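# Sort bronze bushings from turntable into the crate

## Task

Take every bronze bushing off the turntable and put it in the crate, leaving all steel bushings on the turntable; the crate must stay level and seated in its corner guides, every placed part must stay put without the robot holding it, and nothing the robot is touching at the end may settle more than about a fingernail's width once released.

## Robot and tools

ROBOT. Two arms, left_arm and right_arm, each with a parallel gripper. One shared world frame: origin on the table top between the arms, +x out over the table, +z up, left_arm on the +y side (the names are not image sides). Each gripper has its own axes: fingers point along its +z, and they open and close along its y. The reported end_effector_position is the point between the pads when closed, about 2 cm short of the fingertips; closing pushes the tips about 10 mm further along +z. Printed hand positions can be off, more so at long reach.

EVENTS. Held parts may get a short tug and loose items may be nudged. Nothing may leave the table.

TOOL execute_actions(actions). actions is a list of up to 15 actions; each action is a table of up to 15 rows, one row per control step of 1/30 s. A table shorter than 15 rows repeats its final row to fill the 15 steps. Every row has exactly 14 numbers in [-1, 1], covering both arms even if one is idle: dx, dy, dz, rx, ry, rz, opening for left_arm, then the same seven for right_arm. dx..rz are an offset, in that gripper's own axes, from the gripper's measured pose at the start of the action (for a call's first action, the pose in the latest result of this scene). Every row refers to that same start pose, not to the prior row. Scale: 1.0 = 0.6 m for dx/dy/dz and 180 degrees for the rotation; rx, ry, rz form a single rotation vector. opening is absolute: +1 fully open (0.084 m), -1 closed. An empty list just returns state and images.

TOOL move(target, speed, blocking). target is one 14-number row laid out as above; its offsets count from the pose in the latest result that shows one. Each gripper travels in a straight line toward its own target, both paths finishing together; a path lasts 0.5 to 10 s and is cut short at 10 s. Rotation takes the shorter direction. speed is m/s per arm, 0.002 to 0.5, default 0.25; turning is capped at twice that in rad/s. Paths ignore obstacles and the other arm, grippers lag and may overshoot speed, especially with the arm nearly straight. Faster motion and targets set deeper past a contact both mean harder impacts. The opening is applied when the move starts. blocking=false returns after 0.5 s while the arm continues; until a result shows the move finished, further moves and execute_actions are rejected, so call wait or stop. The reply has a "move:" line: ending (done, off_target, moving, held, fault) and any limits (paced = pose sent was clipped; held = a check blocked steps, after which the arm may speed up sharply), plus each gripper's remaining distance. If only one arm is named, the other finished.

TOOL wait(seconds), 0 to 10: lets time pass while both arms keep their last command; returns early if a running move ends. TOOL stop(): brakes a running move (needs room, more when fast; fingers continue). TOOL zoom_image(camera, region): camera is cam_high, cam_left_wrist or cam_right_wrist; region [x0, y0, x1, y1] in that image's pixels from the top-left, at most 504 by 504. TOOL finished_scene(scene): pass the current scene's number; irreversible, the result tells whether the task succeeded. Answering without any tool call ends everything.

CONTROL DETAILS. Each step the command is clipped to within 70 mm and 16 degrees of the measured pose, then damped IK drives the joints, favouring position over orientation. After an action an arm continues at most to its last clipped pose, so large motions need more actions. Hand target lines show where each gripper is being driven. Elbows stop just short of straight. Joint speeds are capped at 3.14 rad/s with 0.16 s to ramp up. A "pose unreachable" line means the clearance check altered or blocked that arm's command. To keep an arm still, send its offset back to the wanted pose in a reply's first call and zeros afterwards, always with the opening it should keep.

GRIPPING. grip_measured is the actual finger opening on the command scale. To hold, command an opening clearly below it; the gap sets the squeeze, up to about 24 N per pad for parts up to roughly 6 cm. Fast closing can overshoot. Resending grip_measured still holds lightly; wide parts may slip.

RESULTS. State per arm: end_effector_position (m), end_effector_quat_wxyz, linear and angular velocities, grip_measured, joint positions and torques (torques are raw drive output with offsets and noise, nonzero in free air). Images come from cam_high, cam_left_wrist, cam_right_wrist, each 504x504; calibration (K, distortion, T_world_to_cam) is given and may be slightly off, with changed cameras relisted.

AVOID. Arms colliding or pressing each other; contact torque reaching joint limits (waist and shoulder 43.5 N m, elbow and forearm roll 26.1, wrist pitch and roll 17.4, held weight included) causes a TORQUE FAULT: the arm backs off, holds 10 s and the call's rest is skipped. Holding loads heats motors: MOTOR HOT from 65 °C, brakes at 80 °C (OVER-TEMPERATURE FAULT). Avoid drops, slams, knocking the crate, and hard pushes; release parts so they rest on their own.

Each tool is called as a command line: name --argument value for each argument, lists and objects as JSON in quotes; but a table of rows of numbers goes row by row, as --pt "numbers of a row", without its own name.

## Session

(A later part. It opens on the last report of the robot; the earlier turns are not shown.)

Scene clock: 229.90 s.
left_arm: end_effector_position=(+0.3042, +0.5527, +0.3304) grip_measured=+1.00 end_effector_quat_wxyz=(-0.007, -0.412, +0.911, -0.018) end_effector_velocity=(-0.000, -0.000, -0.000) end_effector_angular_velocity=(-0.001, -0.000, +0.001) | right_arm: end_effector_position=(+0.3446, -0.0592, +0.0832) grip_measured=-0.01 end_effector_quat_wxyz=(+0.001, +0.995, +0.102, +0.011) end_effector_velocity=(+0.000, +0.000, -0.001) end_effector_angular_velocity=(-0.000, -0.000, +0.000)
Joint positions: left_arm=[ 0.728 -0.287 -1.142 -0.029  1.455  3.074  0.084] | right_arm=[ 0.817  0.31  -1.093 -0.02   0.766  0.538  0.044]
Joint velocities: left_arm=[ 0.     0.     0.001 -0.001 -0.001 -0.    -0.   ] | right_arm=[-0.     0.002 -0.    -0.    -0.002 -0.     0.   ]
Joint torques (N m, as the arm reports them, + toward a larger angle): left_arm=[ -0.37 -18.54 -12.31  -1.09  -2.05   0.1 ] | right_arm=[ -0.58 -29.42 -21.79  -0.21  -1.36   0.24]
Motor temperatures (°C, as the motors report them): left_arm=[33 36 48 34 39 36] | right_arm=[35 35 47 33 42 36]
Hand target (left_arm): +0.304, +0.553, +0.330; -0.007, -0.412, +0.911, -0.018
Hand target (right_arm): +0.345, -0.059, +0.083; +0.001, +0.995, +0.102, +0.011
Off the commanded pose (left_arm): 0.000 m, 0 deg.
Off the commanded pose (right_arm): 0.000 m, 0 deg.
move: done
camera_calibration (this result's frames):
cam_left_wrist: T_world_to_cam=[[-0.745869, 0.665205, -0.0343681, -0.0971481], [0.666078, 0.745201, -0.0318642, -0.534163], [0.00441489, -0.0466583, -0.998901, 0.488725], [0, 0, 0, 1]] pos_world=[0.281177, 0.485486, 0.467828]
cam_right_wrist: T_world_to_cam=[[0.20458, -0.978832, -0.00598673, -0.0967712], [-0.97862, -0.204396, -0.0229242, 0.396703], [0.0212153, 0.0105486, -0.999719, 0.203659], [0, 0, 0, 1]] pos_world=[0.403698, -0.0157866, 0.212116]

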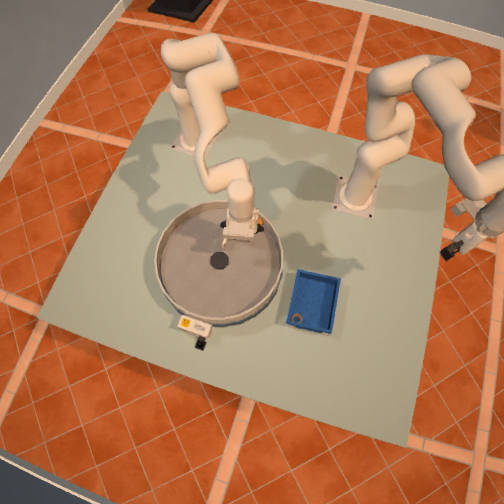

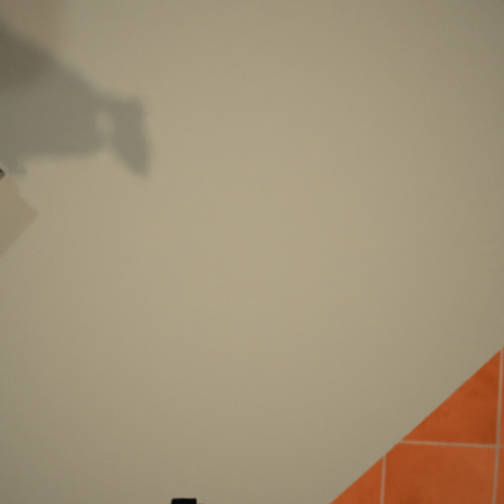

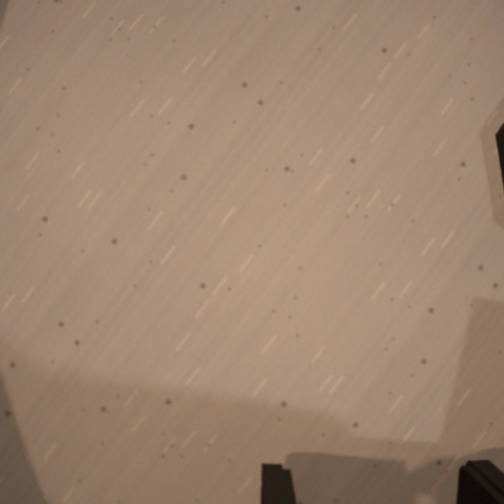

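move --target '[0,0,0,0,0,0,1,-0.03,0,0,0,0,0,0.0]' --speed 0.05

move --target '[0,0,0,0,0,0,1,0,0,0,0,0,0,-1]'

move --target '[0,0,0,0,0,0,1,-0.15,0,-0.25,0,0,0,-1]' --speed 0.2

Scene clock: 235.17 s.
left_arm: end_effector_position=(+0.3042, +0.5527, +0.3304) grip_measured=+1.00 end_effector_quat_wxyz=(-0.007, -0.412, +0.911, -0.018) end_effector_velocity=(+0.000, +0.000, +0.000) end_effector_angular_velocity=(+0.000, -0.001, +0.001) | right_arm: end_effector_position=(+0.3313, -0.0611, +0.0862) grip_measured=-0.01 end_effector_quat_wxyz=(-0.003, +0.995, +0.101, +0.016) end_effector_velocity=(-0.003, +0.003, +0.002) end_effector_angular_velocity=(+0.007, -0.004, +0.001)
Joint positions: left_arm=[ 0.728 -0.287 -1.142 -0.029  1.455  3.074  0.084] | right_arm=[ 0.832  0.265 -1.034 -0.022  0.74   0.557  0.044]
Joint velocities: left_arm=[ 0.    -0.    -0.001 -0.     0.    -0.001  0.   ] | right_arm=[ 0.007 -0.01   0.009  0.003 -0.007  0.005  0.   ]
Joint torques (N m, as the arm reports them, + toward a larger angle): left_arm=[  0.08 -18.92 -12.23  -1.35  -1.94   0.22] | right_arm=[  7.8  -23.35  -5.85   2.17   5.28   0.01]
Motor temperatures (°C, as the motors report them): left_arm=[33 36 48 34 39 36] | right_arm=[35 35 47 33 42 36]
Hand target (left_arm): +0.304, +0.553, +0.330; -0.007, -0.412, +0.911, -0.018
Hand target (right_arm): +0.327, -0.063, +0.083; +0.001, +0.995, +0.102, +0.011
Off the commanded pose (left_arm): 0.000 m, 0 deg.
Off the commanded pose (right_arm): 0.006 m, 1 deg.
move: off_target (right_arm)
camera_calibration (this result's frames):
cam_left_wrist: T_world_to_cam=[[-0.745869, 0.665205, -0.0343681, -0.097148], [0.666078, 0.745201, -0.0318643, -0.534163], [0.00441487, -0.0466584, -0.998901, 0.488725], [0, 0, 0, 1]] pos_world=[0.281177, 0.485486, 0.467828]
cam_right_wrist: T_world_to_cam=[[0.202497, -0.979209, -0.0119869, -0.0946977], [-0.978797, -0.201996, -0.0339747, 0.384485], [0.030847, 0.0186126, -0.999351, 0.204232], [0, 0, 0, 1]] pos_world=[0.389209, -0.0188658, 0.216027]

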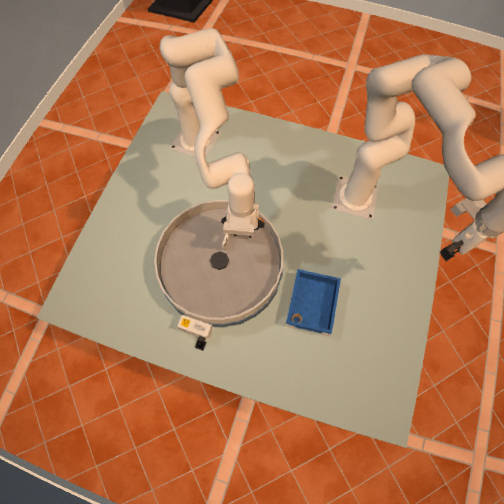

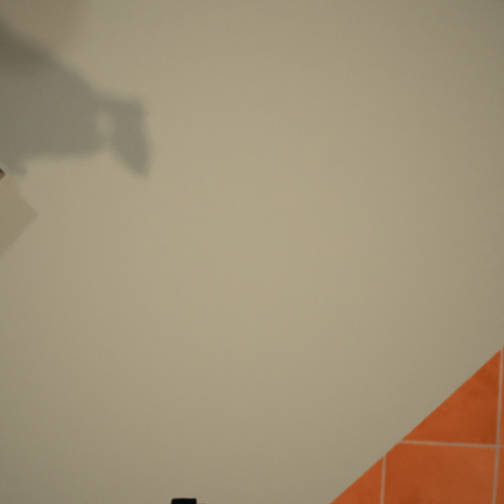

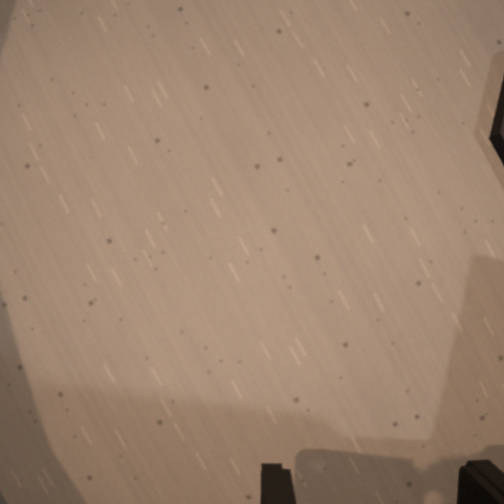

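Scene clock: 235.93 s.
left_arm: end_effector_position=(+0.3042, +0.5527, +0.3304) grip_measured=+1.00 end_effector_quat_wxyz=(-0.007, -0.412, +0.911, -0.018) end_effector_velocity=(+0.000, -0.000, +0.000) end_effector_angular_velocity=(+0.000, -0.000, -0.001) | right_arm: end_effector_position=(+0.3365, -0.0574, +0.0900) grip_measured=-1.00 end_effector_quat_wxyz=(-0.009, +0.995, +0.101, +0.024) end_effector_velocity=(-0.002, +0.002, +0.001) end_effector_angular_velocity=(+0.002, +0.000, +0.003)
Joint positions: left_arm=[ 0.728 -0.287 -1.142 -0.029  1.455  3.074  0.084] | right_arm=[ 0.831  0.265 -1.041 -0.023  0.727  0.557  0.   ]
Joint velocities: left_arm=[-0.001 -0.    -0.    -0.    -0.    -0.001 -0.   ] | right_arm=[ 0.005 -0.001 -0.001  0.002  0.001  0.001  0.   ]
Joint torques (N m, as the arm reports them, + toward a larger angle): left_arm=[  0.19 -18.55 -12.34  -1.27  -2.12   0.28] | right_arm=[  0.11 -21.67  -1.09  -0.48   7.33   0.04]
Motor temperatures (°C, as the motors report them): left_arm=[33 36 48 34 39 36] | right_arm=[35 35 46 33 42 36]
Hand target (left_arm): +0.304, +0.553, +0.330; -0.007, -0.412, +0.911, -0.018
Hand target (right_arm): +0.331, -0.061, +0.086; -0.003, +0.995, +0.101, +0.016
Off the commanded pose (left_arm): 0.000 m, 0 deg.
Off the commanded pose (right_arm): 0.007 m, 1 deg.
move: off_target (right_arm)
camera_calibration (this result's frames):
cam_left_wrist: T_world_to_cam=[[-0.745869, 0.665206, -0.0343681, -0.0971482], [0.666078, 0.745201, -0.0318643, -0.534163], [0.00441481, -0.0466584, -0.998901, 0.488725], [0, 0, 0, 1]] pos_world=[0.281177, 0.485486, 0.467828]
cam_right_wrist: T_world_to_cam=[[0.202147, -0.979112, -0.0218332, -0.0910971], [-0.978291, -0.200839, -0.0510899, 0.39187], [0.0456378, 0.0316869, -0.998455, 0.203521], [0, 0, 0, 1]] pos_world=[0.39249, -0.0169406, 0.221238]

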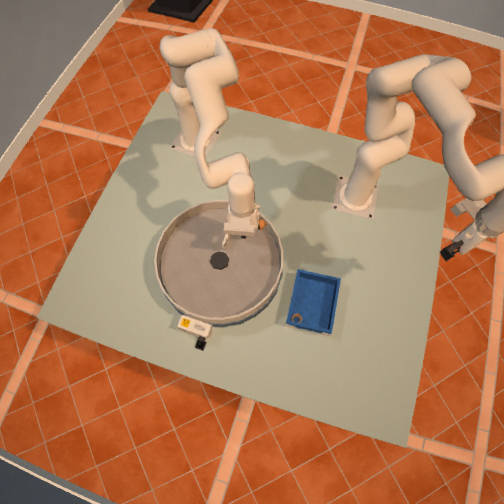

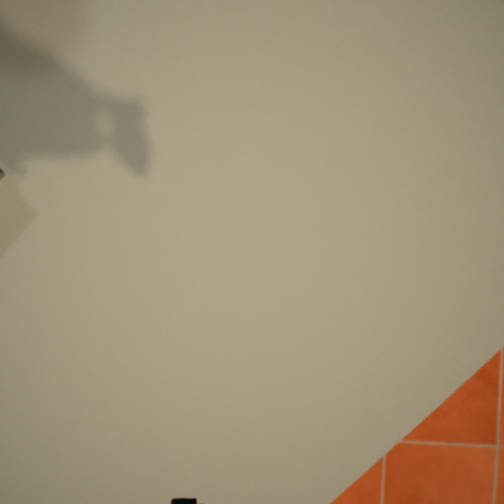

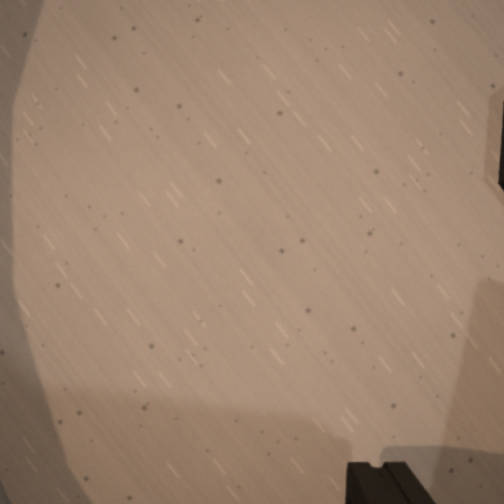

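Scene clock: 237.33 s.
left_arm: end_effector_position=(+0.3042, +0.5527, +0.3304) grip_measured=+1.00 end_effector_quat_wxyz=(-0.007, -0.412, +0.911, -0.018) end_effector_velocity=(+0.001, +0.000, +0.001) end_effector_angular_velocity=(+0.003, -0.002, -0.001) | right_arm: end_effector_position=(+0.2418, -0.0790, +0.2346) grip_measured=-1.00 end_effector_quat_wxyz=(-0.008, +0.995, +0.100, +0.024) end_effector_velocity=(-0.000, +0.001, +0.004) end_effector_angular_velocity=(+0.005, -0.004, +0.001)
Joint positions: left_arm=[ 0.728 -0.287 -1.142 -0.029  1.455  3.074  0.084] | right_arm=[ 0.948 -0.196 -0.939 -0.023  1.09   0.668  0.   ]
Joint velocities: left_arm=[-0.001 -0.    -0.002  0.001 -0.001 -0.     0.   ] | right_arm=[ 0.002 -0.006 -0.003 -0.     0.003  0.001  0.   ]
Joint torques (N m, as the arm reports them, + toward a larger angle): left_arm=[  0.58 -18.91 -12.38  -1.3   -2.01   0.09] | right_arm=[ -0.98 -19.44 -24.6   -0.45  -1.63   0.06]
Motor temperatures (°C, as the motors report them): left_arm=[33 36 48 34 39 36] | right_arm=[35 35 46 33 42 36]
Hand target (left_arm): +0.304, +0.553, +0.330; -0.007, -0.412, +0.911, -0.018
Hand target (right_arm): +0.242, -0.079, +0.235; -0.009, +0.995, +0.101, +0.024
Off the commanded pose (left_arm): 0.000 m, 0 deg.
Off the commanded pose (right_arm): 0.001 m, 0 deg.
move: done
camera_calibration (this result's frames):
cam_left_wrist: T_world_to_cam=[[-0.745869, 0.665206, -0.034368, -0.0971482], [0.666078, 0.745201, -0.0318644, -0.534163], [0.00441476, -0.0466584, -0.998901, 0.488725], [0, 0, 0, 1]] pos_world=[0.281177, 0.485486, 0.467828]
cam_right_wrist: T_world_to_cam=[[0.201787, -0.9792, -0.0211988, -0.0899515], [-0.978402, -0.200537, -0.0501542, 0.302199], [0.0448598, 0.0308614, -0.998516, 0.352966], [0, 0, 0, 1]] pos_world=[0.297989, -0.0383716, 0.365692]

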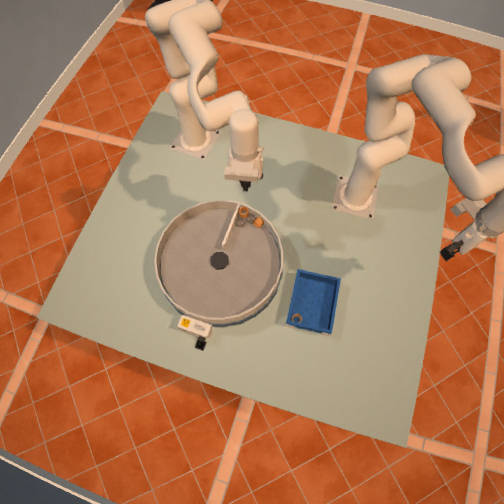

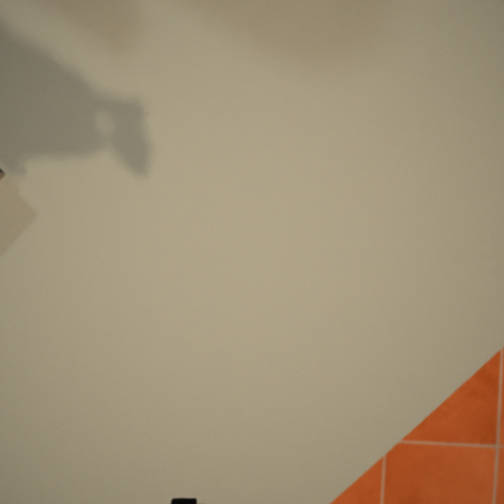

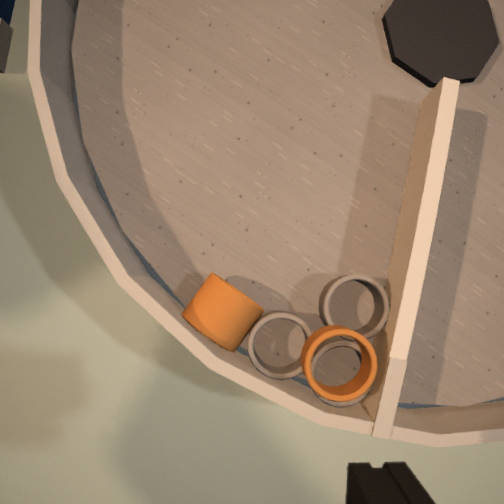

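move --target '[0,0,0,0,0,0,1,0.087,0.011,0.15,0,0.015,0,-0.05]' --speed 0.3

Scene clock: 243.23 s.
left_arm: end_effector_position=(+0.3042, +0.5527, +0.3304) grip_measured=+1.00 end_effector_quat_wxyz=(-0.007, -0.412, +0.911, -0.018) end_effector_velocity=(-0.000, +0.001, +0.000) end_effector_angular_velocity=(+0.000, -0.001, +0.001) | right_arm: end_effector_position=(+0.2981, -0.0729, +0.1478) grip_measured=-0.06 end_effector_quat_wxyz=(-0.011, +0.994, +0.100, +0.047) end_effector_velocity=(-0.000, -0.001, -0.004) end_effector_angular_velocity=(-0.004, +0.005, -0.002)
Joint positions: left_arm=[ 0.728 -0.287 -1.142 -0.029  1.455  3.074  0.084] | right_arm=[ 0.872  0.023 -0.903 -0.06   0.793  0.622  0.041]
Joint velocities: left_arm=[ 0.002 -0.    -0.001 -0.     0.     0.     0.   ] | right_arm=[-0.001  0.008  0.     0.001 -0.002 -0.     0.   ]
Joint torques (N m, as the arm reports them, + toward a larger angle): left_arm=[  0.61 -18.87 -12.31  -1.51  -2.2    0.47] | right_arm=[ -0.41 -23.87 -23.06  -0.41  -1.61   0.19]
Motor temperatures (°C, as the motors report them): left_arm=[33 36 48 34 39 36] | right_arm=[35 35 47 33 42 36]
Hand target (left_arm): +0.304, +0.553, +0.330; -0.007, -0.412, +0.911, -0.018
Hand target (right_arm): +0.298, -0.073, +0.147; -0.011, +0.994, +0.100, +0.047
Off the commanded pose (left_arm): 0.000 m, 0 deg.
Off the commanded pose (right_arm): 0.001 m, 0 deg.
move: done
camera_calibration (this result's frames):
cam_left_wrist: T_world_to_cam=[[-0.745869, 0.665206, -0.0343682, -0.0971481], [0.666078, 0.745201, -0.0318642, -0.534163], [0.00441493, -0.0466584, -0.998901, 0.488725], [0, 0, 0, 1]] pos_world=[0.281177, 0.485486, 0.467828]
cam_right_wrist: T_world_to_cam=[[0.202633, -0.979012, -0.0218053, -0.0973445], [-0.974971, -0.199616, -0.0979072, 0.360191], [0.0914996, 0.0410987, -0.994957, 0.249946], [0, 0, 0, 1]] pos_world=[0.348031, -0.0336741, 0.281828]

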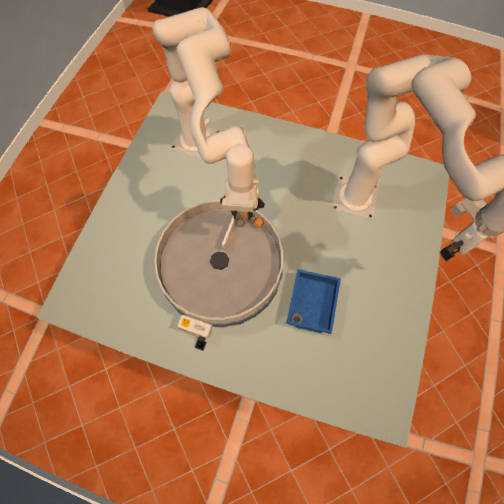

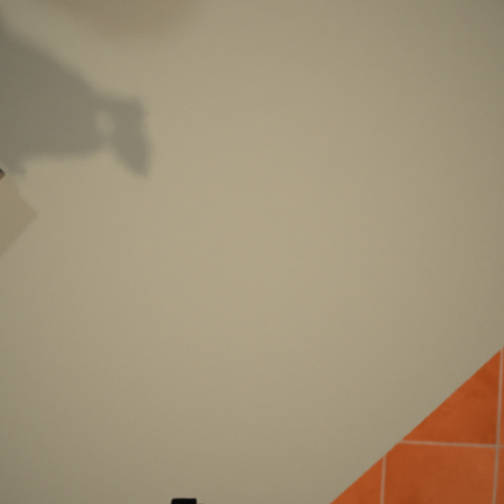

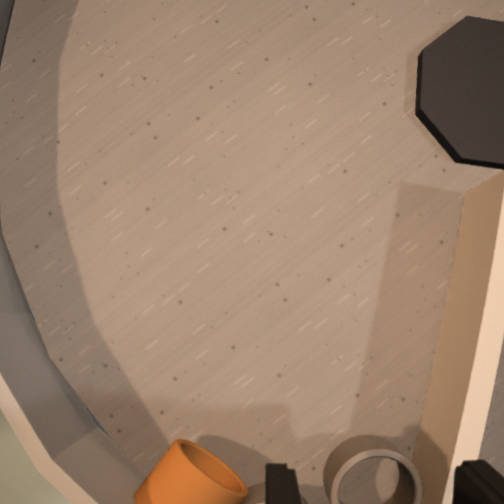

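move --target '[0,0,0,0,0,0,1,-0.01,-0.022,0,0,-0.03,0,-0.05]' --speed 0.1

move --target '[0,0,0,0,0,0,1,0,0,0.07,0,0,0,-0.05]' --speed 0.05

Scene clock: 249.00 s.
left_arm: end_effector_position=(+0.3042, +0.5527, +0.3304) grip_measured=+1.00 end_effector_quat_wxyz=(-0.007, -0.412, +0.911, -0.018) end_effector_velocity=(-0.001, +0.000, -0.000) end_effector_angular_velocity=(-0.000, +0.001, +0.001) | right_arm: end_effector_position=(+0.2896, -0.0613, +0.1474) grip_measured=-0.06 end_effector_quat_wxyz=(-0.006, +0.995, +0.101, +0.001) end_effector_velocity=(-0.001, +0.001, +0.001) end_effector_angular_velocity=(-0.002, +0.007, -0.001)
Joint positions: left_arm=[ 0.728 -0.287 -1.142 -0.029  1.455  3.074  0.084] | right_arm=[ 0.883  0.081 -0.994  0.011  0.904  0.586  0.041]
Joint velocities: left_arm=[0.001 0.    0.    0.    0.    0.    0.   ] | right_arm=[ 0.     0.004 -0.008  0.005  0.011 -0.002  0.   ]
Joint torques (N m, as the arm reports them, + toward a larger angle): left_arm=[ -0.35 -18.98 -12.68  -1.43  -2.16  -0.2 ] | right_arm=[ -0.79 -24.98 -23.36  -0.29  -1.47   0.21]
Motor temperatures (°C, as the motors report them): left_arm=[33 36 48 34 39 36] | right_arm=[35 35 47 33 42 36]
Hand target (left_arm): +0.304, +0.553, +0.330; -0.007, -0.412, +0.911, -0.018
Hand target (right_arm): +0.290, -0.061, +0.147; -0.006, +0.995, +0.101, +0.001
Off the commanded pose (left_arm): 0.000 m, 0 deg.
Off the commanded pose (right_arm): 0.000 m, 0 deg.
move: done
camera_calibration (this result's frames):
cam_left_wrist: T_world_to_cam=[[-0.745869, 0.665206, -0.0343681, -0.0971481], [0.666078, 0.745201, -0.031864, -0.534163], [0.00441505, -0.0466582, -0.998901, 0.488725], [0, 0, 0, 1]] pos_world=[0.281177, 0.485486, 0.467828]
cam_right_wrist: T_world_to_cam=[[0.201587, -0.979232, -0.0216358, -0.0840277], [-0.979471, -0.201536, -0.00451906, 0.341662], [0.000064814, 0.0221026, -0.999756, 0.275837], [0, 0, 0, 1]] pos_world=[0.351569, -0.0195221, 0.275495]

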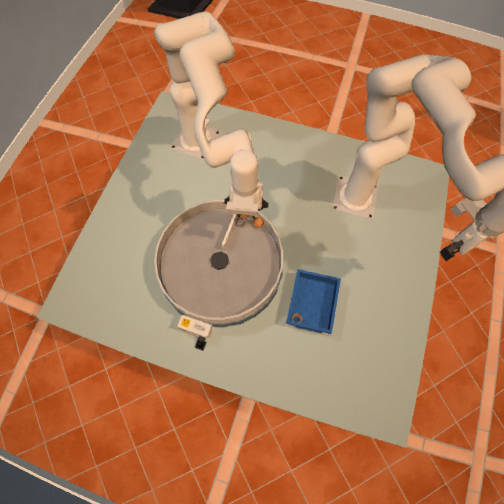

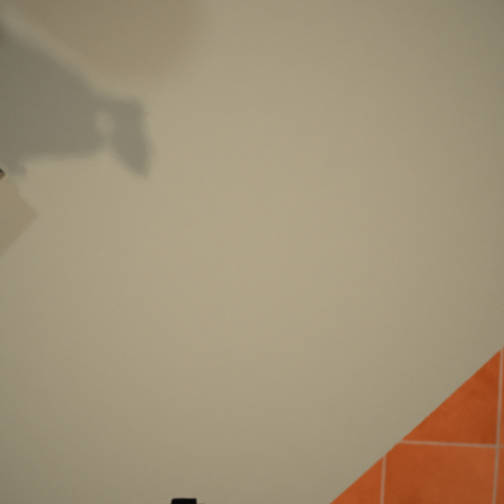

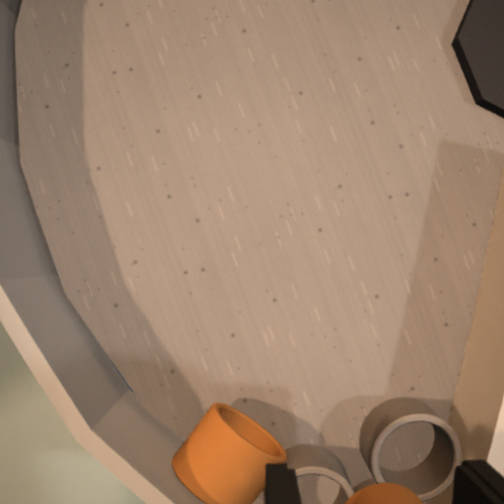

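Scene clock: 250.33 s.
left_arm: end_effector_position=(+0.3042, +0.5527, +0.3304) grip_measured=+1.00 end_effector_quat_wxyz=(-0.007, -0.412, +0.911, -0.018) end_effector_velocity=(-0.000, +0.000, +0.000) end_effector_angular_velocity=(+0.000, -0.000, -0.001) | right_arm: end_effector_position=(+0.2893, -0.0610, +0.1051) grip_measured=-0.06 end_effector_quat_wxyz=(-0.006, +0.995, +0.101, +0.001) end_effector_velocity=(+0.001, +0.001, +0.002) end_effector_angular_velocity=(+0.003, -0.003, -0.001)
Joint positions: left_arm=[ 0.728 -0.287 -1.142 -0.029  1.455  3.074  0.084] | right_arm=[ 0.884  0.153 -0.949  0.012  0.788  0.585  0.041]
Joint velocities: left_arm=[ 0.    -0.    -0.     0.    -0.     0.001  0.   ] | right_arm=[-0.001 -0.002 -0.002 -0.    -0.001  0.001  0.   ]
Joint torques (N m, as the arm reports them, + toward a larger angle): left_arm=[  0.31 -18.85 -11.99  -1.02  -2.05   0.05] | right_arm=[ -0.93 -25.93 -22.21  -0.3   -1.39   0.2 ]
Motor temperatures (°C, as the motors report them): left_arm=[33 36 48 34 39 36] | right_arm=[35 35 47 33 42 36]
Hand target (left_arm): +0.304, +0.553, +0.330; -0.007, -0.412, +0.911, -0.018
Hand target (right_arm): +0.290, -0.061, +0.105; -0.006, +0.995, +0.101, +0.001
Off the commanded pose (left_arm): 0.000 m, 0 deg.
Off the commanded pose (right_arm): 0.000 m, 0 deg.
move: done
camera_calibration (this result's frames):
cam_left_wrist: T_world_to_cam=[[-0.745869, 0.665206, -0.0343681, -0.0971483], [0.666078, 0.745201, -0.0318639, -0.534163], [0.0044151, -0.0466582, -0.998901, 0.488725], [0, 0, 0, 1]] pos_world=[0.281177, 0.485486, 0.467828]
cam_right_wrist: T_world_to_cam=[[0.201688, -0.979221, -0.0211658, -0.0846429], [-0.97945, -0.201656, -0.00364183, 0.341115], [-0.000702069, 0.0214654, -0.999769, 0.233738], [0, 0, 0, 1]] pos_world=[0.35134, -0.0191134, 0.233135]

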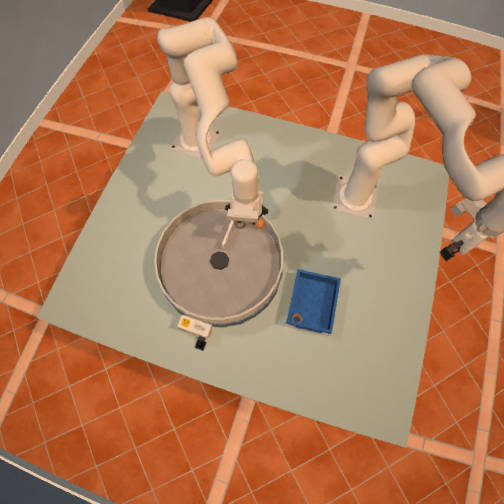

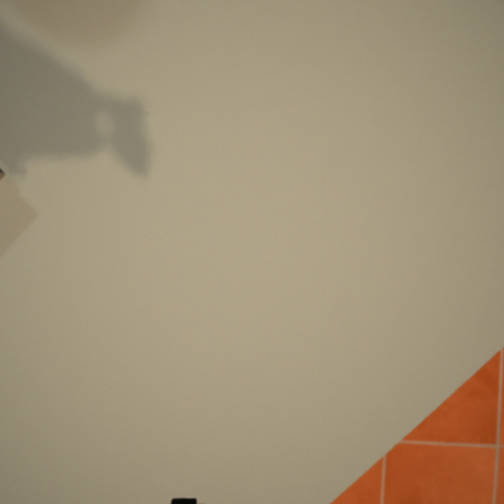

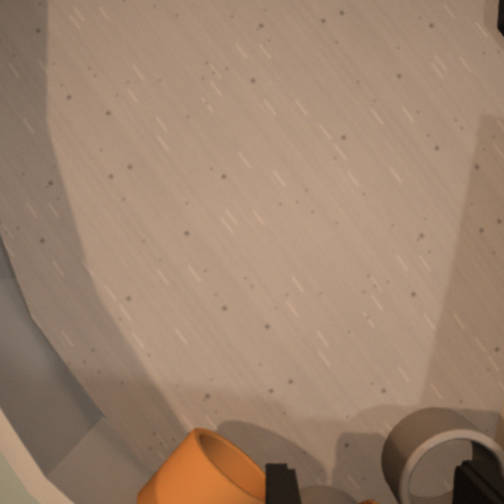

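move --target '[0,0,0,0,0,0,1,0,0,0,0,0,0,-1]'

move --target '[0,0,0,0,0,0,1,0,0,-0.2,0,0,0,-1]' --speed 0.2

Scene clock: 255.83 s.
left_arm: end_effector_position=(+0.3042, +0.5527, +0.3304) grip_measured=+1.00 end_effector_quat_wxyz=(-0.007, -0.412, +0.911, -0.018) end_effector_velocity=(+0.000, -0.000, +0.000) end_effector_angular_velocity=(-0.000, -0.000, -0.000) | right_arm: end_effector_position=(+0.2895, -0.0608, +0.1053) grip_measured=-0.43 end_effector_quat_wxyz=(-0.006, +0.995, +0.101, +0.001) end_effector_velocity=(+0.000, +0.000, -0.000) end_effector_angular_velocity=(+0.000, -0.000, -0.001)
Joint positions: left_arm=[ 0.728 -0.287 -1.142 -0.029  1.455  3.074  0.084] | right_arm=[ 0.884  0.152 -0.949  0.012  0.788  0.585  0.025]
Joint velocities: left_arm=[-0.001  0.    -0.    -0.     0.    -0.001  0.   ] | right_arm=[ 0.     0.    -0.     0.    -0.001  0.001  0.   ]
Joint torques (N m, as the arm reports them, + toward a larger angle): left_arm=[  0.33 -18.86 -12.61  -1.52  -2.13   0.12] | right_arm=[ -0.42 -25.07 -21.    -0.2   -1.28   0.3 ]
Motor temperatures (°C, as the motors report them): left_arm=[33 36 48 34 39 36] | right_arm=[35 35 47 33 42 36]
Hand target (left_arm): +0.304, +0.553, +0.330; -0.007, -0.412, +0.911, -0.018
Hand target (right_arm): +0.289, -0.061, +0.105; -0.006, +0.995, +0.101, +0.001
Off the commanded pose (left_arm): 0.000 m, 0 deg.
Off the commanded pose (right_arm): 0.000 m, 0 deg.
move: done
camera_calibration (this result's frames):
cam_left_wrist: T_world_to_cam=[[-0.745869, 0.665206, -0.0343681, -0.0971483], [0.666078, 0.745201, -0.0318639, -0.534163], [0.0044151, -0.0466582, -0.998901, 0.488725], [0, 0, 0, 1]] pos_world=[0.281177, 0.485486, 0.467829]
cam_right_wrist: T_world_to_cam=[[0.201674, -0.979216, -0.0215151, -0.0845048], [-0.979453, -0.201631, -0.00419683, 0.34136], [-0.000228506, 0.0219194, -0.99976, 0.233854], [0, 0, 0, 1]] pos_world=[0.351442, -0.0190458, 0.233412]

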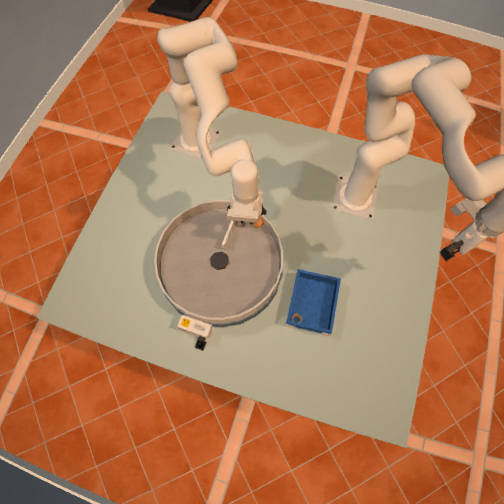

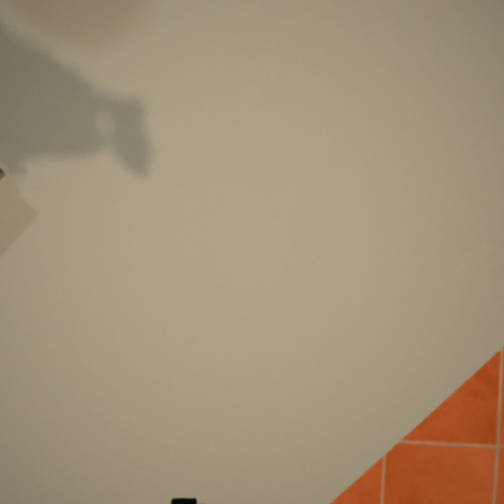

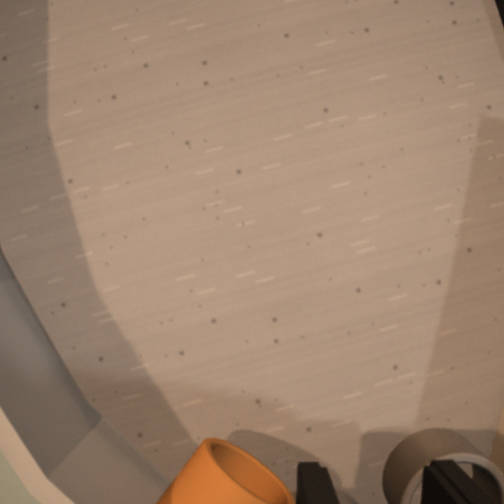

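Scene clock: 256.90 s.
left_arm: end_effector_position=(+0.3042, +0.5527, +0.3304) grip_measured=+1.00 end_effector_quat_wxyz=(-0.007, -0.412, +0.911, -0.018) end_effector_velocity=(-0.000, -0.000, -0.000) end_effector_angular_velocity=(-0.000, +0.001, -0.000) | right_arm: end_effector_position=(+0.2894, -0.0625, +0.2241) grip_measured=-0.43 end_effector_quat_wxyz=(-0.006, +0.995, +0.101, +0.000) end_effector_velocity=(+0.001, +0.001, +0.006) end_effector_angular_velocity=(+0.004, -0.004, +0.000)
Joint positions: left_arm=[ 0.728 -0.287 -1.142 -0.029  1.455  3.074  0.084] | right_arm=[ 0.881 -0.006 -1.122  0.009  1.121  0.587  0.025]
Joint velocities: left_arm=[0.    0.    0.    0.    0.    0.001 0.   ] | right_arm=[-0.    -0.004 -0.012 -0.     0.012  0.    -0.   ]
Joint torques (N m, as the arm reports them, + toward a larger angle): left_arm=[ -0.28 -18.59 -12.1   -1.2   -2.04   0.12] | right_arm=[ -0.53 -24.64 -24.91  -0.22  -1.54   0.23]
Motor temperatures (°C, as the motors report them): left_arm=[33 36 48 34 39 36] | right_arm=[35 35 47 33 42 36]
Hand target (left_arm): +0.304, +0.553, +0.330; -0.007, -0.412, +0.911, -0.018
Hand target (right_arm): +0.290, -0.062, +0.225; -0.006, +0.995, +0.101, +0.001
Off the commanded pose (left_arm): 0.000 m, 0 deg.
Off the commanded pose (right_arm): 0.001 m, 0 deg.
move: done
camera_calibration (this result's frames):
cam_left_wrist: T_world_to_cam=[[-0.745869, 0.665206, -0.0343681, -0.0971483], [0.666078, 0.745201, -0.0318639, -0.534163], [0.00441504, -0.0466581, -0.998901, 0.488725], [0, 0, 0, 1]] pos_world=[0.281177, 0.485486, 0.467828]
cam_right_wrist: T_world_to_cam=[[0.201468, -0.979281, -0.0204645, -0.0836936], [-0.979494, -0.201453, -0.00282575, 0.341209], [-0.00135543, 0.0206141, -0.999787, 0.352944], [0, 0, 0, 1]] pos_world=[0.351552, -0.0204975, 0.35212]

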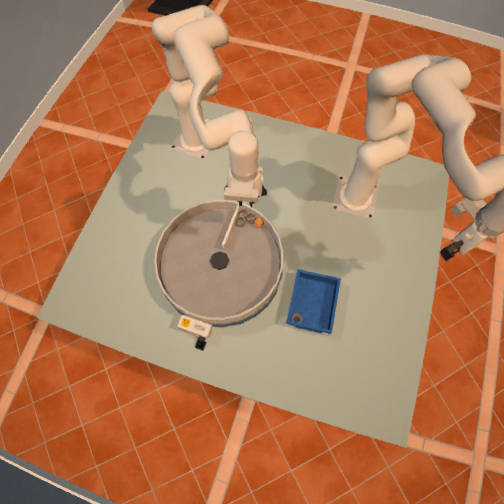

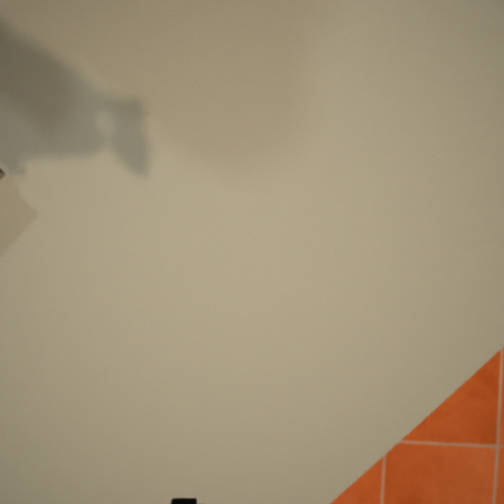

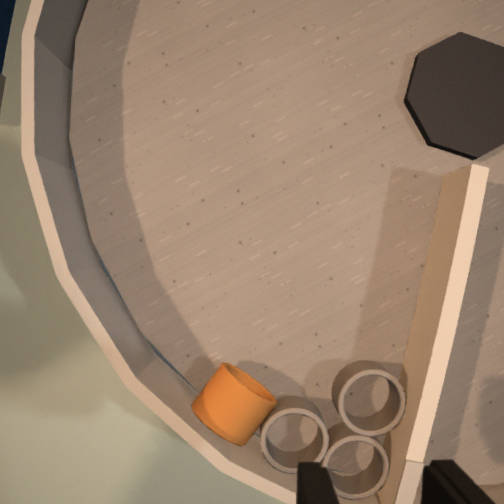

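move --target '[0,0,0,0,0,0,1,0.345,-0.355,0.1,0,0,0,-1]' --speed 0.3

Scene clock: 262.70 s.
left_arm: end_effector_position=(+0.3042, +0.5527, +0.3304) grip_measured=+1.00 end_effector_quat_wxyz=(-0.007, -0.412, +0.911, -0.018) end_effector_velocity=(+0.000, -0.000, -0.000) end_effector_angular_velocity=(-0.001, +0.000, +0.000) | right_arm: end_effector_position=(+0.4487, +0.1884, +0.1674) grip_measured=-0.43 end_effector_quat_wxyz=(-0.092, +0.987, +0.099, +0.088) end_effector_velocity=(-0.000, +0.000, -0.004) end_effector_angular_velocity=(-0.003, +0.003, +0.000)
Joint positions: left_arm=[ 0.728 -0.287 -1.142 -0.029  1.455  3.074  0.084] | right_arm=[ 0.963  1.168 -2.694  0.008  1.271  0.673  0.025]
Joint velocities: left_arm=[-0.001 -0.     0.001 -0.    -0.    -0.001  0.   ] | right_arm=[ 0.     0.008 -0.006  0.     0.001  0.    -0.   ]
Joint torques (N m, as the arm reports them, + toward a larger angle): left_arm=[  0.49 -18.51 -12.22  -1.04  -1.74   0.45] | right_arm=[ -0.37 -44.09 -25.23  -0.15  -1.98   0.14]
Motor temperatures (°C, as the motors report them): left_arm=[33 36 48 34 39 36] | right_arm=[35 35 48 33 42 36]
Hand target (left_arm): +0.304, +0.553, +0.330; -0.007, -0.412, +0.911, -0.018
Hand target (right_arm): +0.449, +0.188, +0.167; -0.092, +0.987, +0.099, +0.088
Off the commanded pose (left_arm): 0.000 m, 0 deg.
Off the commanded pose (right_arm): 0.001 m, 14 deg.
elbow stopped short (right arm): the move would have taken joint 3 (elbow) straighter than the controller allows; a more bent joint 3 avoids this.
move: off_target (right_arm); limits=paced
camera_calibration (this result's frames):
cam_left_wrist: T_world_to_cam=[[-0.745869, 0.665206, -0.0343681, -0.0971483], [0.666078, 0.745201, -0.0318639, -0.534164], [0.00441511, -0.0466581, -0.998901, 0.488725], [0, 0, 0, 1]] pos_world=[0.281177, 0.485486, 0.467829]
cam_right_wrist: T_world_to_cam=[[0.214762, -0.961257, -0.172805, 0.144859], [-0.964225, -0.18053, -0.194112, 0.568796], [0.155395, 0.208311, -0.965639, 0.17989], [0, 0, 0, 1]] pos_world=[0.489383, 0.204458, 0.309152]

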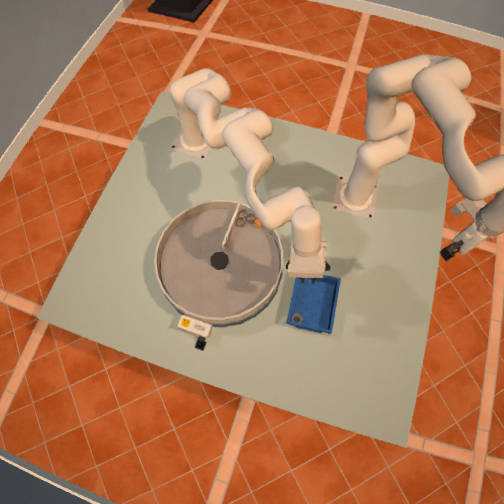

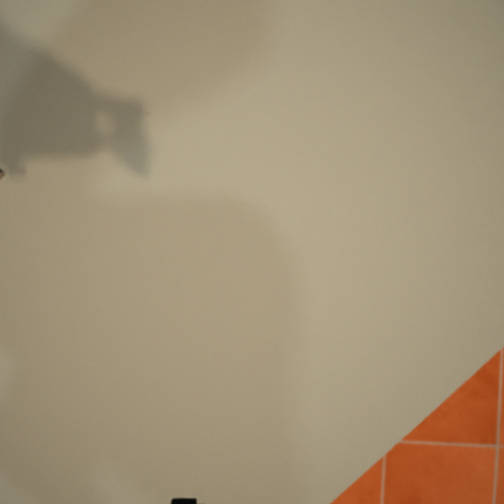

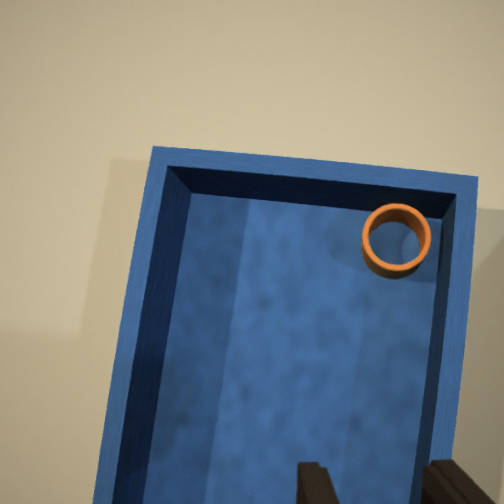

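Near the right wall; shift left a bit and lower.

move --target '[0,0,0,0,0,0,1,0,-0.05,0.06,0,0,0,-1]' --speed 0.15

move --target '[0,0,0,0,0,0,1,0,0,0,0,0,0,0.0]'

Scene clock: 269.53 s.
left_arm: end_effector_position=(+0.3042, +0.5527, +0.3304) grip_measured=+1.00 end_effector_quat_wxyz=(-0.007, -0.412, +0.911, -0.018) end_effector_velocity=(-0.000, +0.000, +0.000) end_effector_angular_velocity=(-0.000, +0.000, -0.001) | right_arm: end_effector_position=(+0.4474, +0.2236, +0.1380) grip_measured=-0.43 end_effector_quat_wxyz=(-0.124, +0.980, +0.099, +0.119) end_effector_velocity=(-0.001, -0.000, -0.006) end_effector_angular_velocity=(-0.007, +0.002, +0.001)
Joint positions: left_arm=[ 0.728 -0.287 -1.142 -0.029  1.455  3.074  0.084] | right_arm=[ 0.995  1.236 -2.695 -0.     1.113  0.706  0.025]
Joint velocities: left_arm=[ 0.     0.    -0.     0.     0.     0.001 -0.   ] | right_arm=[ 0.002  0.005  0.004 -0.002 -0.003  0.001  0.   ]
Joint torques (N m, as the arm reports them, + toward a larger angle): left_arm=[  0.14 -18.8  -12.12  -1.42  -1.89   0.24] | right_arm=[ -0.47 -45.07 -25.54  -0.34  -1.95   0.28]
Motor temperatures (°C, as the motors report them): left_arm=[33 36 48 34 39 36] | right_arm=[35 36 49 33 42 36]
Hand target (left_arm): +0.304, +0.553, +0.330; -0.007, -0.412, +0.911, -0.018
Hand target (right_arm): +0.447, +0.224, +0.137; -0.124, +0.980, +0.099, +0.119
Off the commanded pose (left_arm): 0.000 m, 0 deg.
Off the commanded pose (right_arm): 0.001 m, 5 deg.
elbow stopped short (right arm): the move would have taken joint 3 (elbow) straighter than the controller allows; a more bent joint 3 avoids this.
move: off_target (right_arm)
camera_calibration (this result's frames):
cam_left_wrist: T_world_to_cam=[[-0.745869, 0.665206, -0.0343683, -0.0971481], [0.666078, 0.745201, -0.0318639, -0.534164], [0.00441519, -0.0466583, -0.998901, 0.488725], [0, 0, 0, 1]] pos_world=[0.281177, 0.485486, 0.467829]
cam_right_wrist: T_world_to_cam=[[0.225837, -0.947014, -0.22839, 0.173461], [-0.951625, -0.164322, -0.259632, 0.568008], [0.208346, 0.275976, -0.938312, 0.101748], [0, 0, 0, 1]] pos_world=[0.480158, 0.229526, 0.282561]

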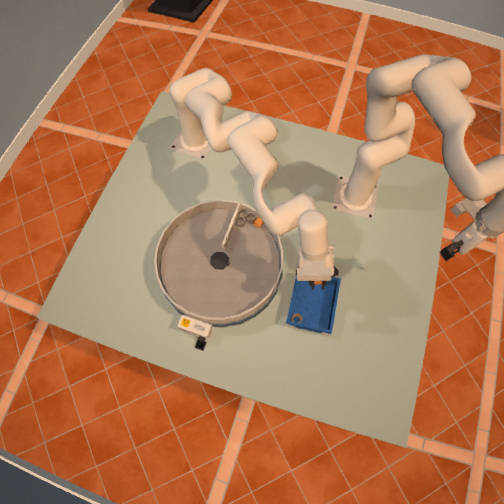

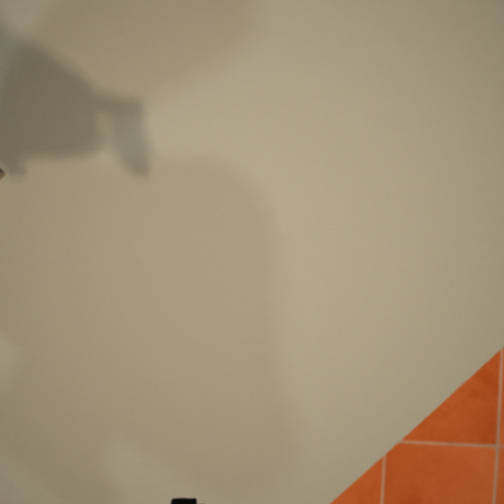

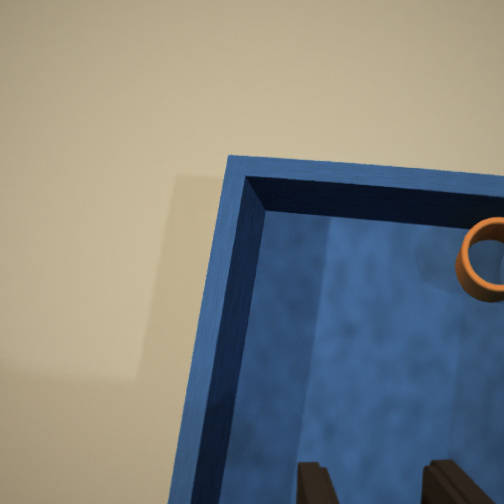

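Scene clock: 270.03 s.
left_arm: end_effector_position=(+0.3042, +0.5527, +0.3304) grip_measured=+1.00 end_effector_quat_wxyz=(-0.007, -0.412, +0.911, -0.018) end_effector_velocity=(+0.000, -0.000, -0.001) end_effector_angular_velocity=(-0.001, +0.001, -0.000) | right_arm: end_effector_position=(+0.4474, +0.2236, +0.1380) grip_measured=-0.01 end_effector_quat_wxyz=(-0.124, +0.980, +0.099, +0.119) end_effector_velocity=(+0.000, +0.000, +0.001) end_effector_angular_velocity=(+0.000, -0.002, -0.000)
Joint positions: left_arm=[ 0.728 -0.287 -1.142 -0.029  1.455  3.074  0.084] | right_arm=[ 0.995  1.236 -2.695 -0.     1.113  0.706  0.044]
Joint velocities: left_arm=[-0.001  0.     0.002  0.    -0.    -0.001  0.   ] | right_arm=[ 0.    -0.    -0.001 -0.002 -0.     0.     0.   ]
Joint torques (N m, as the arm reports them, + toward a larger angle): left_arm=[  0.57 -18.9  -12.12  -0.87  -2.28   0.03] | right_arm=[ -0.72 -44.58 -25.46  -0.2   -1.88   0.16]
Motor temperatures (°C, as the motors report them): left_arm=[33 36 48 34 39 36] | right_arm=[35 36 49 33 42 36]
Hand target (left_arm): +0.304, +0.553, +0.330; -0.007, -0.412, +0.911, -0.018
Hand target (right_arm): +0.447, +0.224, +0.138; -0.124, +0.980, +0.099, +0.119
Off the commanded pose (left_arm): 0.000 m, 0 deg.
Off the commanded pose (right_arm): 0.000 m, 0 deg.
elbow stopped short (right arm): the move would have taken joint 3 (elbow) straighter than the controller allows; a more bent joint 3 avoids this.
move: done
camera_calibration (this result's frames):
cam_left_wrist: T_world_to_cam=[[-0.745869, 0.665206, -0.0343682, -0.0971482], [0.666078, 0.745201, -0.0318641, -0.534163], [0.00441504, -0.0466584, -0.998901, 0.488725], [0, 0, 0, 1]] pos_world=[0.281177, 0.485486, 0.467829]
cam_right_wrist: T_world_to_cam=[[0.225827, -0.947022, -0.228368, 0.173451], [-0.951632, -0.164324, -0.259604, 0.567998], [0.208324, 0.275948, -0.938325, 0.101746], [0, 0, 0, 1]] pos_world=[0.480159, 0.229521, 0.282536]

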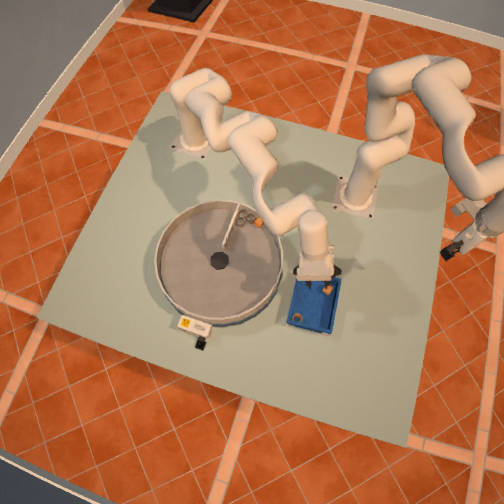

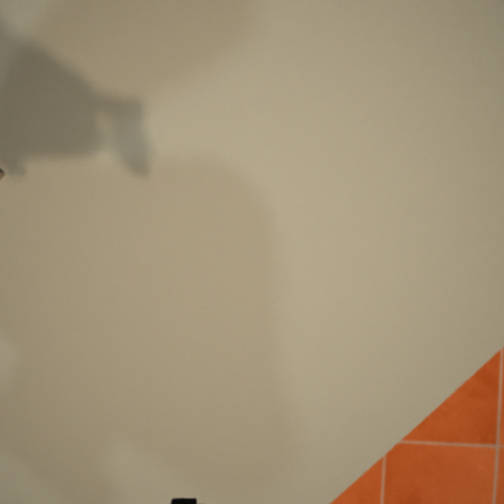

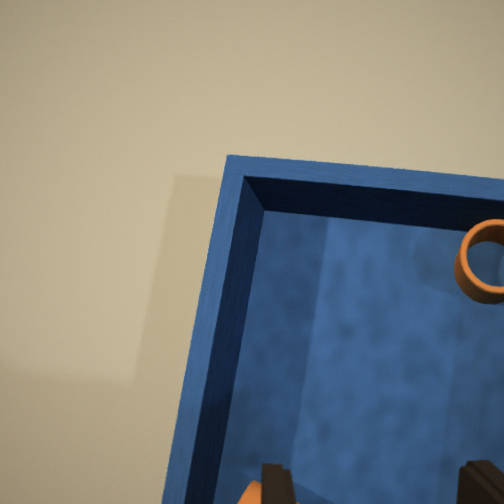

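move --target '[0,0,0,0,0,0,1,-0.292,0.358,-0.322,-0.074,-0.085,0,0.0]' --speed 0.4

Scene clock: 277.70 s.
left_arm: end_effector_position=(+0.3042, +0.5527, +0.3304) grip_measured=+1.00 end_effector_quat_wxyz=(-0.007, -0.412, +0.911, -0.018) end_effector_velocity=(+0.000, +0.000, +0.000) end_effector_angular_velocity=(+0.000, -0.000, -0.001) | right_arm: end_effector_position=(+0.2884, -0.0612, +0.2269) grip_measured=-0.01 end_effector_quat_wxyz=(+0.005, +0.995, +0.100, -0.002) end_effector_velocity=(+0.000, -0.001, +0.002) end_effector_angular_velocity=(+0.007, -0.008, +0.001)
Joint positions: left_arm=[ 0.728 -0.287 -1.142 -0.029  1.455  3.074  0.084] | right_arm=[ 0.891  0.006 -1.147 -0.006  1.15   0.605  0.044]
Joint velocities: left_arm=[-0.     0.    -0.001  0.     0.     0.001  0.   ] | right_arm=[-0.001 -0.011  0.01  -0.001 -0.01  -0.001 -0.   ]
Joint torques (N m, as the arm reports them, + toward a larger angle): left_arm=[  0.79 -17.86 -12.23  -0.93  -2.15   0.03] | right_arm=[ -0.5  -24.53 -24.36  -0.51  -1.12   0.1 ]
Motor temperatures (°C, as the motors report them): left_arm=[33 36 49 34 39 36] | right_arm=[35 37 49 33 42 36]
Hand target (left_arm): +0.304, +0.553, +0.330; -0.007, -0.412, +0.911, -0.018
Hand target (right_arm): +0.288, -0.061, +0.227; +0.005, +0.995, +0.100, -0.001
Off the commanded pose (left_arm): 0.000 m, 0 deg.
Off the commanded pose (right_arm): 0.001 m, 0 deg.
move: done; limits=paced
camera_calibration (this result's frames):
cam_left_wrist: T_world_to_cam=[[-0.745869, 0.665206, -0.0343683, -0.0971483], [0.666078, 0.745201, -0.0318643, -0.534163], [0.00441496, -0.0466586, -0.998901, 0.488725], [0, 0, 0, 1]] pos_world=[0.281177, 0.485486, 0.467828]
cam_right_wrist: T_world_to_cam=[[0.19963, -0.979871, 0.000387394, -0.0864198], [-0.979867, -0.199628, 0.00295423, 0.339366], [-0.00281743, -0.000969348, -0.999996, 0.354796], [0, 0, 0, 1]] pos_world=[0.350785, -0.0165893, 0.353825]

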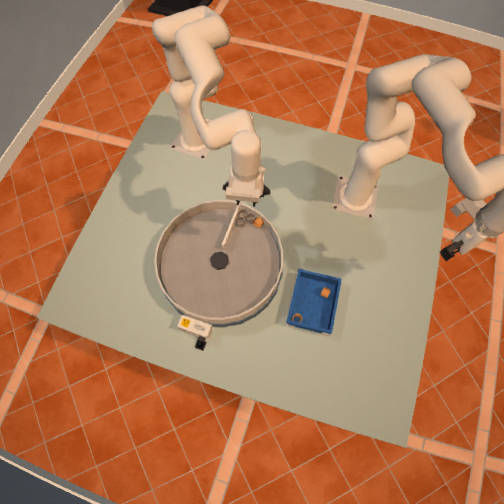

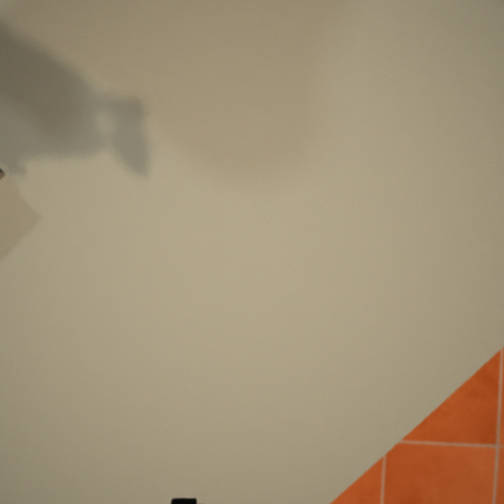

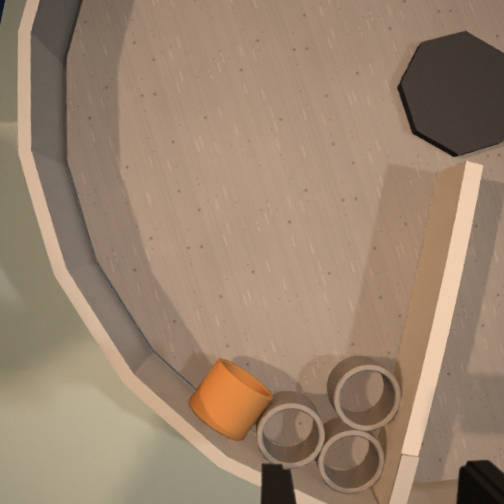

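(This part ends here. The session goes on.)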